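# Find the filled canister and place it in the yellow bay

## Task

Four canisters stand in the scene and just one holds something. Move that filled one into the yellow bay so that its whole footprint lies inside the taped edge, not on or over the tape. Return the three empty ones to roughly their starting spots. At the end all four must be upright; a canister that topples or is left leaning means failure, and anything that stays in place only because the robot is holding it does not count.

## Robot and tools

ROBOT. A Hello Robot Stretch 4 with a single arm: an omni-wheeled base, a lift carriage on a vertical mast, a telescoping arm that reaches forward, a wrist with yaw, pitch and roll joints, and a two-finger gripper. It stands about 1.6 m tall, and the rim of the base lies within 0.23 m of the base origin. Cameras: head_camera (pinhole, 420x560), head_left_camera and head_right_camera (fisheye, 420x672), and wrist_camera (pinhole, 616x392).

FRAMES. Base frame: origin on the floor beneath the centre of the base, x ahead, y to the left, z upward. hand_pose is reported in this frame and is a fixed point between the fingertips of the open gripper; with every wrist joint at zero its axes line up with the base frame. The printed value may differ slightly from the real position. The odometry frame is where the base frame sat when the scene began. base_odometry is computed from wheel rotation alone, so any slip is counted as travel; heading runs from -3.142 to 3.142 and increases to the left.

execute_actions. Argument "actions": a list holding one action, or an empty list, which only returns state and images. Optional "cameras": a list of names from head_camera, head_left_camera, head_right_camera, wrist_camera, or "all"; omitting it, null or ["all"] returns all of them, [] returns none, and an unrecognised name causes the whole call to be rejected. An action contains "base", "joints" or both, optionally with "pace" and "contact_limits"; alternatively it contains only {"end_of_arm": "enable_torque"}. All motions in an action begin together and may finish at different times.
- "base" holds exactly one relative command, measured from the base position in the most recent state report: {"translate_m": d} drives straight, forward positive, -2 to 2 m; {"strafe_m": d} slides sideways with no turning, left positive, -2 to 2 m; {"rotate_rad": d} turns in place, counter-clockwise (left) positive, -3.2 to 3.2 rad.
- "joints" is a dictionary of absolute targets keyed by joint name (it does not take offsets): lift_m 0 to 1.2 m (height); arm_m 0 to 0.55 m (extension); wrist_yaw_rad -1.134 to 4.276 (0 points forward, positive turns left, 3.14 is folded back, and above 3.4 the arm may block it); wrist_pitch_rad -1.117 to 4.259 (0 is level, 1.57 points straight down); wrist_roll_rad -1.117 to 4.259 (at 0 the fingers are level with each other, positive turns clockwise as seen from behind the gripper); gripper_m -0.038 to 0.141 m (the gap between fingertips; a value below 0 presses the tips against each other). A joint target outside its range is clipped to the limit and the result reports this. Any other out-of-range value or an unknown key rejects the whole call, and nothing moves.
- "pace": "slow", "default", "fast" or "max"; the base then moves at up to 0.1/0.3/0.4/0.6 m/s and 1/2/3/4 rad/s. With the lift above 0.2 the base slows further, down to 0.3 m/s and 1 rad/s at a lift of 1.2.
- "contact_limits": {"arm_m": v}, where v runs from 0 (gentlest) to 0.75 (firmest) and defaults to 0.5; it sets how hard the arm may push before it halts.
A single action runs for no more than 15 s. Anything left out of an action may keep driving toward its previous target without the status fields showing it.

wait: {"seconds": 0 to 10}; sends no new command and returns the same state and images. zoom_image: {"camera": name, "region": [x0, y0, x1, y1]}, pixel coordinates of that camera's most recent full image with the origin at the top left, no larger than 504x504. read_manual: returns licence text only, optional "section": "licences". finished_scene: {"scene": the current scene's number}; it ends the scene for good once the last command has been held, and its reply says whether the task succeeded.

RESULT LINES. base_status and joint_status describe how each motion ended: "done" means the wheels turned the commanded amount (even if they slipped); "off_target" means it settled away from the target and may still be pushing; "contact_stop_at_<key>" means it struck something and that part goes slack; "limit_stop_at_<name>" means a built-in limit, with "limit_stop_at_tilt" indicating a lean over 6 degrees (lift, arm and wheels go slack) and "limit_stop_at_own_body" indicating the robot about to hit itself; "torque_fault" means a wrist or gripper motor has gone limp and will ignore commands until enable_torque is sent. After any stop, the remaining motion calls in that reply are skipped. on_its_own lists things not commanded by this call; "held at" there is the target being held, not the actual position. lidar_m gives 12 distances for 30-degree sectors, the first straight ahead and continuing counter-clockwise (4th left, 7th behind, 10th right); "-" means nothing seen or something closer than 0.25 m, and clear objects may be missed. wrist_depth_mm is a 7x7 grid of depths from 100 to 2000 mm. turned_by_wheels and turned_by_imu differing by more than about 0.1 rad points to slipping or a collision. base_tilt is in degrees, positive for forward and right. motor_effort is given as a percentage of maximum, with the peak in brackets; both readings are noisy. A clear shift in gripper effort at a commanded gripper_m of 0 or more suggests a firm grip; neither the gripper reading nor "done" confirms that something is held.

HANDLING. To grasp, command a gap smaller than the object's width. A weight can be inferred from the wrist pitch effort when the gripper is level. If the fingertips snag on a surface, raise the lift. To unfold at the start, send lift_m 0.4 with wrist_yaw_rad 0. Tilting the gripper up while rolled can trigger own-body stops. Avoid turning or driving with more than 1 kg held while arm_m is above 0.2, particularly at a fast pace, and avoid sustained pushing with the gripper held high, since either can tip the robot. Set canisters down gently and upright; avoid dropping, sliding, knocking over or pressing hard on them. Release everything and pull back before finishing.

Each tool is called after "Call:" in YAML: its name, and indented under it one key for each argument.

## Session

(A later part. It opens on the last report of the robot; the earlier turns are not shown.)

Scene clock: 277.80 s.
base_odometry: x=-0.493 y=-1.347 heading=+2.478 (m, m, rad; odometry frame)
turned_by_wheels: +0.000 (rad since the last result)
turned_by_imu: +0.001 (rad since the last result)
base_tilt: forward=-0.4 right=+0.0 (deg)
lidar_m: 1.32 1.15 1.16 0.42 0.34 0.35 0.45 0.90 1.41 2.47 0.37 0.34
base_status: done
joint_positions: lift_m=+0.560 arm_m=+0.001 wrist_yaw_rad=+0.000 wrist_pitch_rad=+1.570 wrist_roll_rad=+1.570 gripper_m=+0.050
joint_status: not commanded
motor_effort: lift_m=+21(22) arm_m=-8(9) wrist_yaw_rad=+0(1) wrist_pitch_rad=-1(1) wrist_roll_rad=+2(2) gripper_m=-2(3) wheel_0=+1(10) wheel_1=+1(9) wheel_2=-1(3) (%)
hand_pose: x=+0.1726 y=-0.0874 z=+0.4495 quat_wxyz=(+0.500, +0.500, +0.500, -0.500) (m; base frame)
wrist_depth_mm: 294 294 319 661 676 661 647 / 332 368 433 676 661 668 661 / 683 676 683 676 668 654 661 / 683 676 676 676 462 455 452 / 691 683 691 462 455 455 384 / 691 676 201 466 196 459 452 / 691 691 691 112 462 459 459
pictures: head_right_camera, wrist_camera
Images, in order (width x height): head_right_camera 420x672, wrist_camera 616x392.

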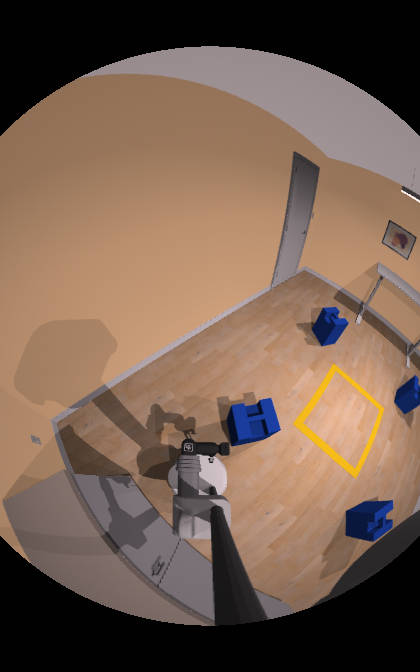

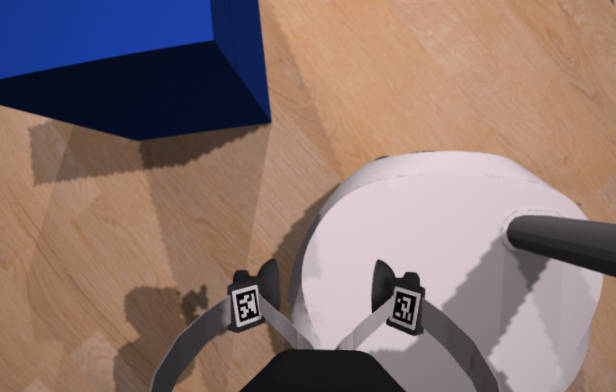

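Call:
execute_actions:
  actions:
    - {"base": {"translate_m": 0.385}, "pace": "max"}
  cameras: ["wrist_camera"]

Call:
execute_actions:
  actions:
    - {"base": {"strafe_m": -0.1}, "pace": "slow"}
  cameras: ["wrist_camera", "head_right_camera"]

Scene clock: 293.80 s.
base_odometry: x=-0.797 y=-1.109 heading=+2.478 (m, m, rad; odometry frame)
turned_by_wheels: +0.000 (rad since the last result)
turned_by_imu: +0.001 (rad since the last result)
base_tilt: forward=-0.4 right=+0.0 (deg)
lidar_m: 0.94 0.86 0.87 1.07 0.63 0.61 0.74 1.51 0.25 0.25 0.25 1.58
base_status: done
joint_positions: lift_m=+0.560 arm_m=+0.001 wrist_yaw_rad=+0.000 wrist_pitch_rad=+1.570 wrist_roll_rad=+1.570 gripper_m=+0.050
joint_status: not commanded
motor_effort: lift_m=+21(21) arm_m=-8(8) wrist_yaw_rad=+0(1) wrist_pitch_rad=-1(1) wrist_roll_rad=+1(3) gripper_m=-1(2) wheel_0=+0(6) wheel_1=-1(5) wheel_2=+1(11) (%)
hand_pose: x=+0.1726 y=-0.0874 z=+0.4495 quat_wxyz=(+0.500, +0.500, +0.500, -0.500) (m; base frame)
wrist_depth_mm: 676 676 676 668 289 286 285 / 691 676 676 668 338 310 338 / 691 683 683 668 564 634 654 / 699 676 676 668 459 455 455 / 691 676 676 469 459 459 384 / 683 691 201 466 195 455 455 / 691 691 691 112 462 455 455
pictures: wrist_camera
Images, in order (width x height): wrist_camera 616x392.

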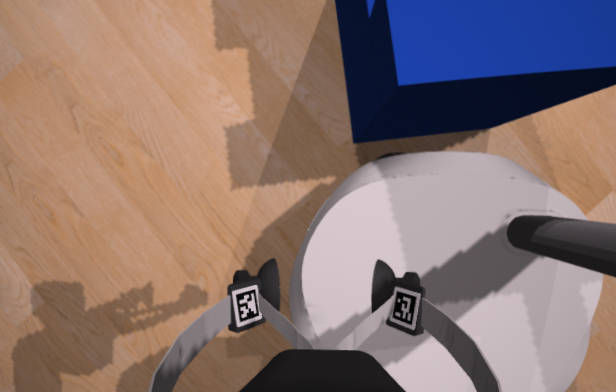

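Scene clock: 295.93 s.
base_odometry: x=-0.735 y=-1.031 heading=+2.478 (m, m, rad; odometry frame)
turned_by_wheels: +0.000 (rad since the last result)
turned_by_imu: +0.002 (rad since the last result)
base_tilt: forward=-0.4 right=+0.0 (deg)
lidar_m: 1.03 0.91 0.93 1.12 0.69 0.70 0.85 1.67 0.26 0.25 0.25 1.70
base_status: done
joint_positions: lift_m=+0.560 arm_m=+0.001 wrist_yaw_rad=+0.000 wrist_pitch_rad=+1.570 wrist_roll_rad=+1.570 gripper_m=+0.050
joint_status: not commanded
motor_effort: lift_m=+21(21) arm_m=-8(8) wrist_yaw_rad=+0(1) wrist_pitch_rad=-1(1) wrist_roll_rad=+0(0) gripper_m=-3(2) wheel_0=+4(7) wheel_1=-2(7) wheel_2=+1(4) (%)
hand_pose: x=+0.1726 y=-0.0874 z=+0.4495 quat_wxyz=(+0.500, +0.500, +0.500, -0.500) (m; base frame)
wrist_depth_mm: 683 668 676 668 287 287 283 / 683 683 676 676 289 287 285 / 683 683 676 668 424 402 377 / 691 683 676 668 462 455 455 / 691 683 683 466 459 455 387 / 683 683 202 473 195 459 455 / 691 691 683 111 459 459 459
pictures: head_right_camera, wrist_camera
Images, in order (width x height): head_right_camera 420x672, wrist_camera 616x392.

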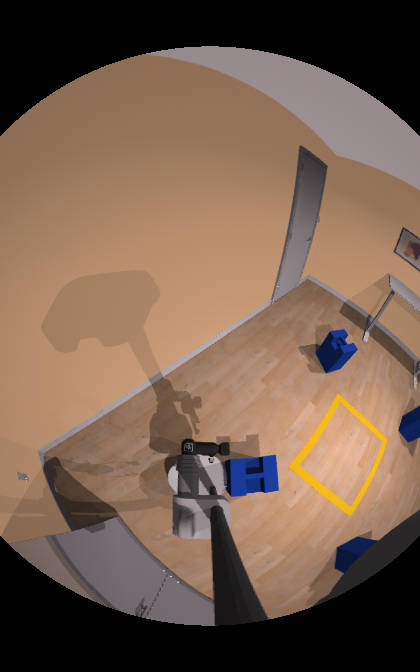

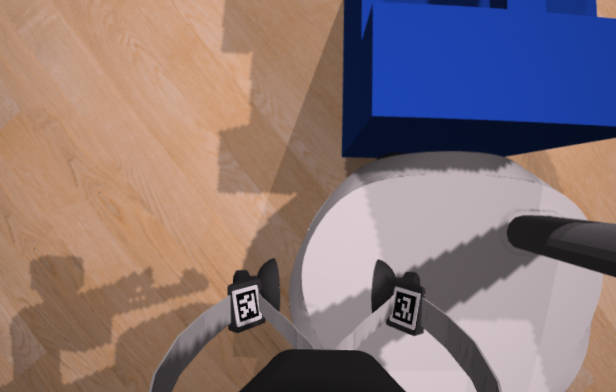

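Call:
execute_actions:
  actions:
    - {"base": {"strafe_m": -1.0}, "pace": "fast"}
  cameras: ["wrist_camera", "head_right_camera"]

Scene clock: 303.37 s.
base_odometry: x=-0.120 y=-0.243 heading=+2.478 (m, m, rad; odometry frame)
turned_by_wheels: +0.000 (rad since the last result)
turned_by_imu: +0.006 (rad since the last result)
base_tilt: forward=-0.3 right=+0.0 (deg)
lidar_m: 1.76 1.57 1.59 1.66 1.44 1.45 1.00 1.01 0.25 0.25 0.26 0.93
base_status: done
joint_positions: lift_m=+0.560 arm_m=+0.001 wrist_yaw_rad=+0.000 wrist_pitch_rad=+1.570 wrist_roll_rad=+1.570 gripper_m=+0.050
joint_status: not commanded
motor_effort: lift_m=+21(21) arm_m=-8(8) wrist_yaw_rad=+0(1) wrist_pitch_rad=+0(1) wrist_roll_rad=+2(1) gripper_m=-2(1) wheel_0=+0(16) wheel_1=+0(15) wheel_2=+1(3) (%)
hand_pose: x=+0.1726 y=-0.0874 z=+0.4495 quat_wxyz=(+0.500, +0.500, +0.500, -0.500) (m; base frame)
wrist_depth_mm: 683 668 668 668 289 287 285 / 676 668 683 668 289 287 285 / 691 676 683 668 421 399 379 / 683 683 676 676 466 462 452 / 699 683 676 466 462 455 384 / 691 691 202 469 196 459 459 / 691 691 683 112 466 459 459
pictures: head_right_camera, wrist_camera
Images, in order (width x height): head_right_camera 420x672, wrist_camera 616x392.

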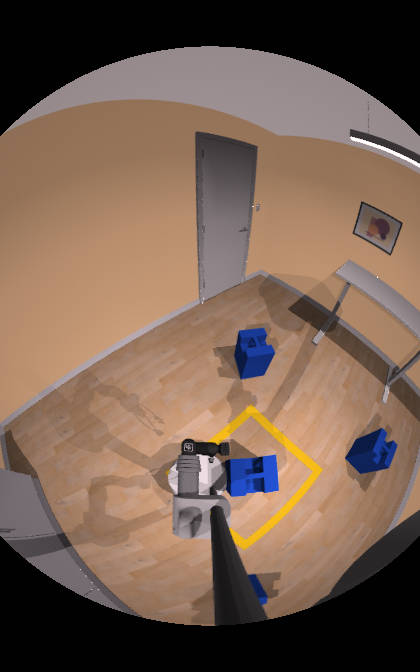

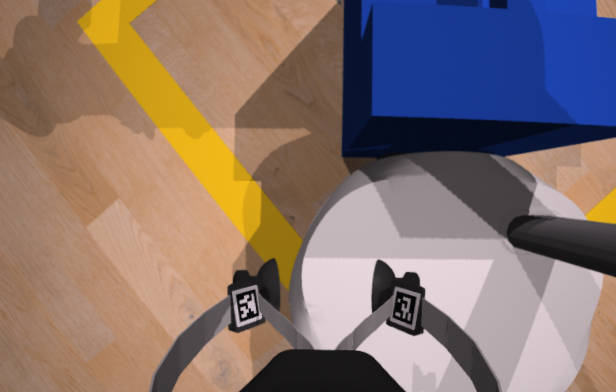

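Call:
execute_actions:
  actions:
    - {"base": {"strafe_m": 0.04}, "pace": "max"}
  cameras: ["wrist_camera", "head_right_camera", "head_left_camera"]

Scene clock: 308.77 s.
base_odometry: x=-0.144 y=-0.274 heading=+2.478 (m, m, rad; odometry frame)
turned_by_wheels: +0.000 (rad since the last result)
turned_by_imu: +0.002 (rad since the last result)
base_tilt: forward=-0.4 right=+0.0 (deg)
lidar_m: 1.72 1.55 1.54 1.92 1.43 1.43 1.01 1.04 0.25 0.25 0.25 0.96
base_status: done
joint_positions: lift_m=+0.560 arm_m=+0.001 wrist_yaw_rad=+0.000 wrist_pitch_rad=+1.570 wrist_roll_rad=+1.570 gripper_m=+0.050
joint_status: not commanded
motor_effort: lift_m=+21(21) arm_m=-8(9) wrist_yaw_rad=+0(0) wrist_pitch_rad=-1(1) wrist_roll_rad=-1(1) gripper_m=-2(1) wheel_0=-1(9) wheel_1=+0(10) wheel_2=+0(1) (%)
hand_pose: x=+0.1726 y=-0.0874 z=+0.4495 quat_wxyz=(+0.500, +0.500, +0.500, -0.500) (m; base frame)
wrist_depth_mm: 683 683 668 668 287 287 283 / 683 676 668 683 349 329 324 / 683 676 676 668 603 569 668 / 683 676 676 676 459 455 459 / 691 691 691 466 462 455 382 / 691 683 201 466 196 462 459 / 699 683 683 112 462 459 455
pictures: head_left_camera, head_right_camera, wrist_camera
Images, in order (width x height): head_left_camera 420x672, head_right_camera 420x672, wrist_camera 616x392.

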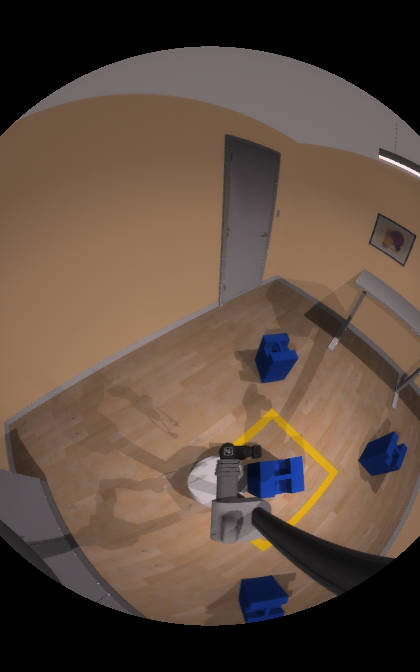

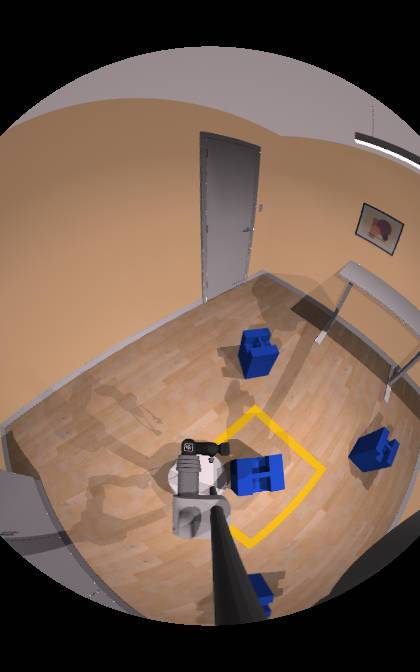

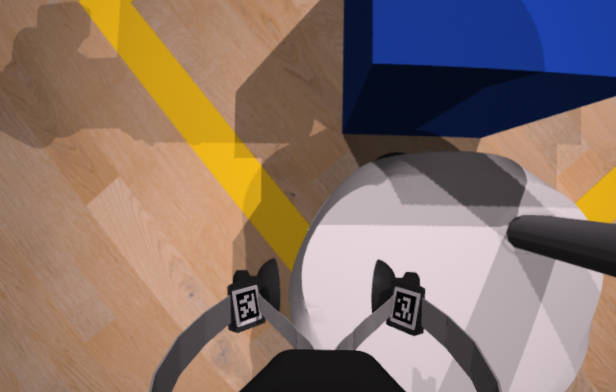

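The heavy canister is well inside the bay, the robot is clear of it, and the others are in place.

Call:
finished_scene:
  scene: 1

The scene is finished: the task was done.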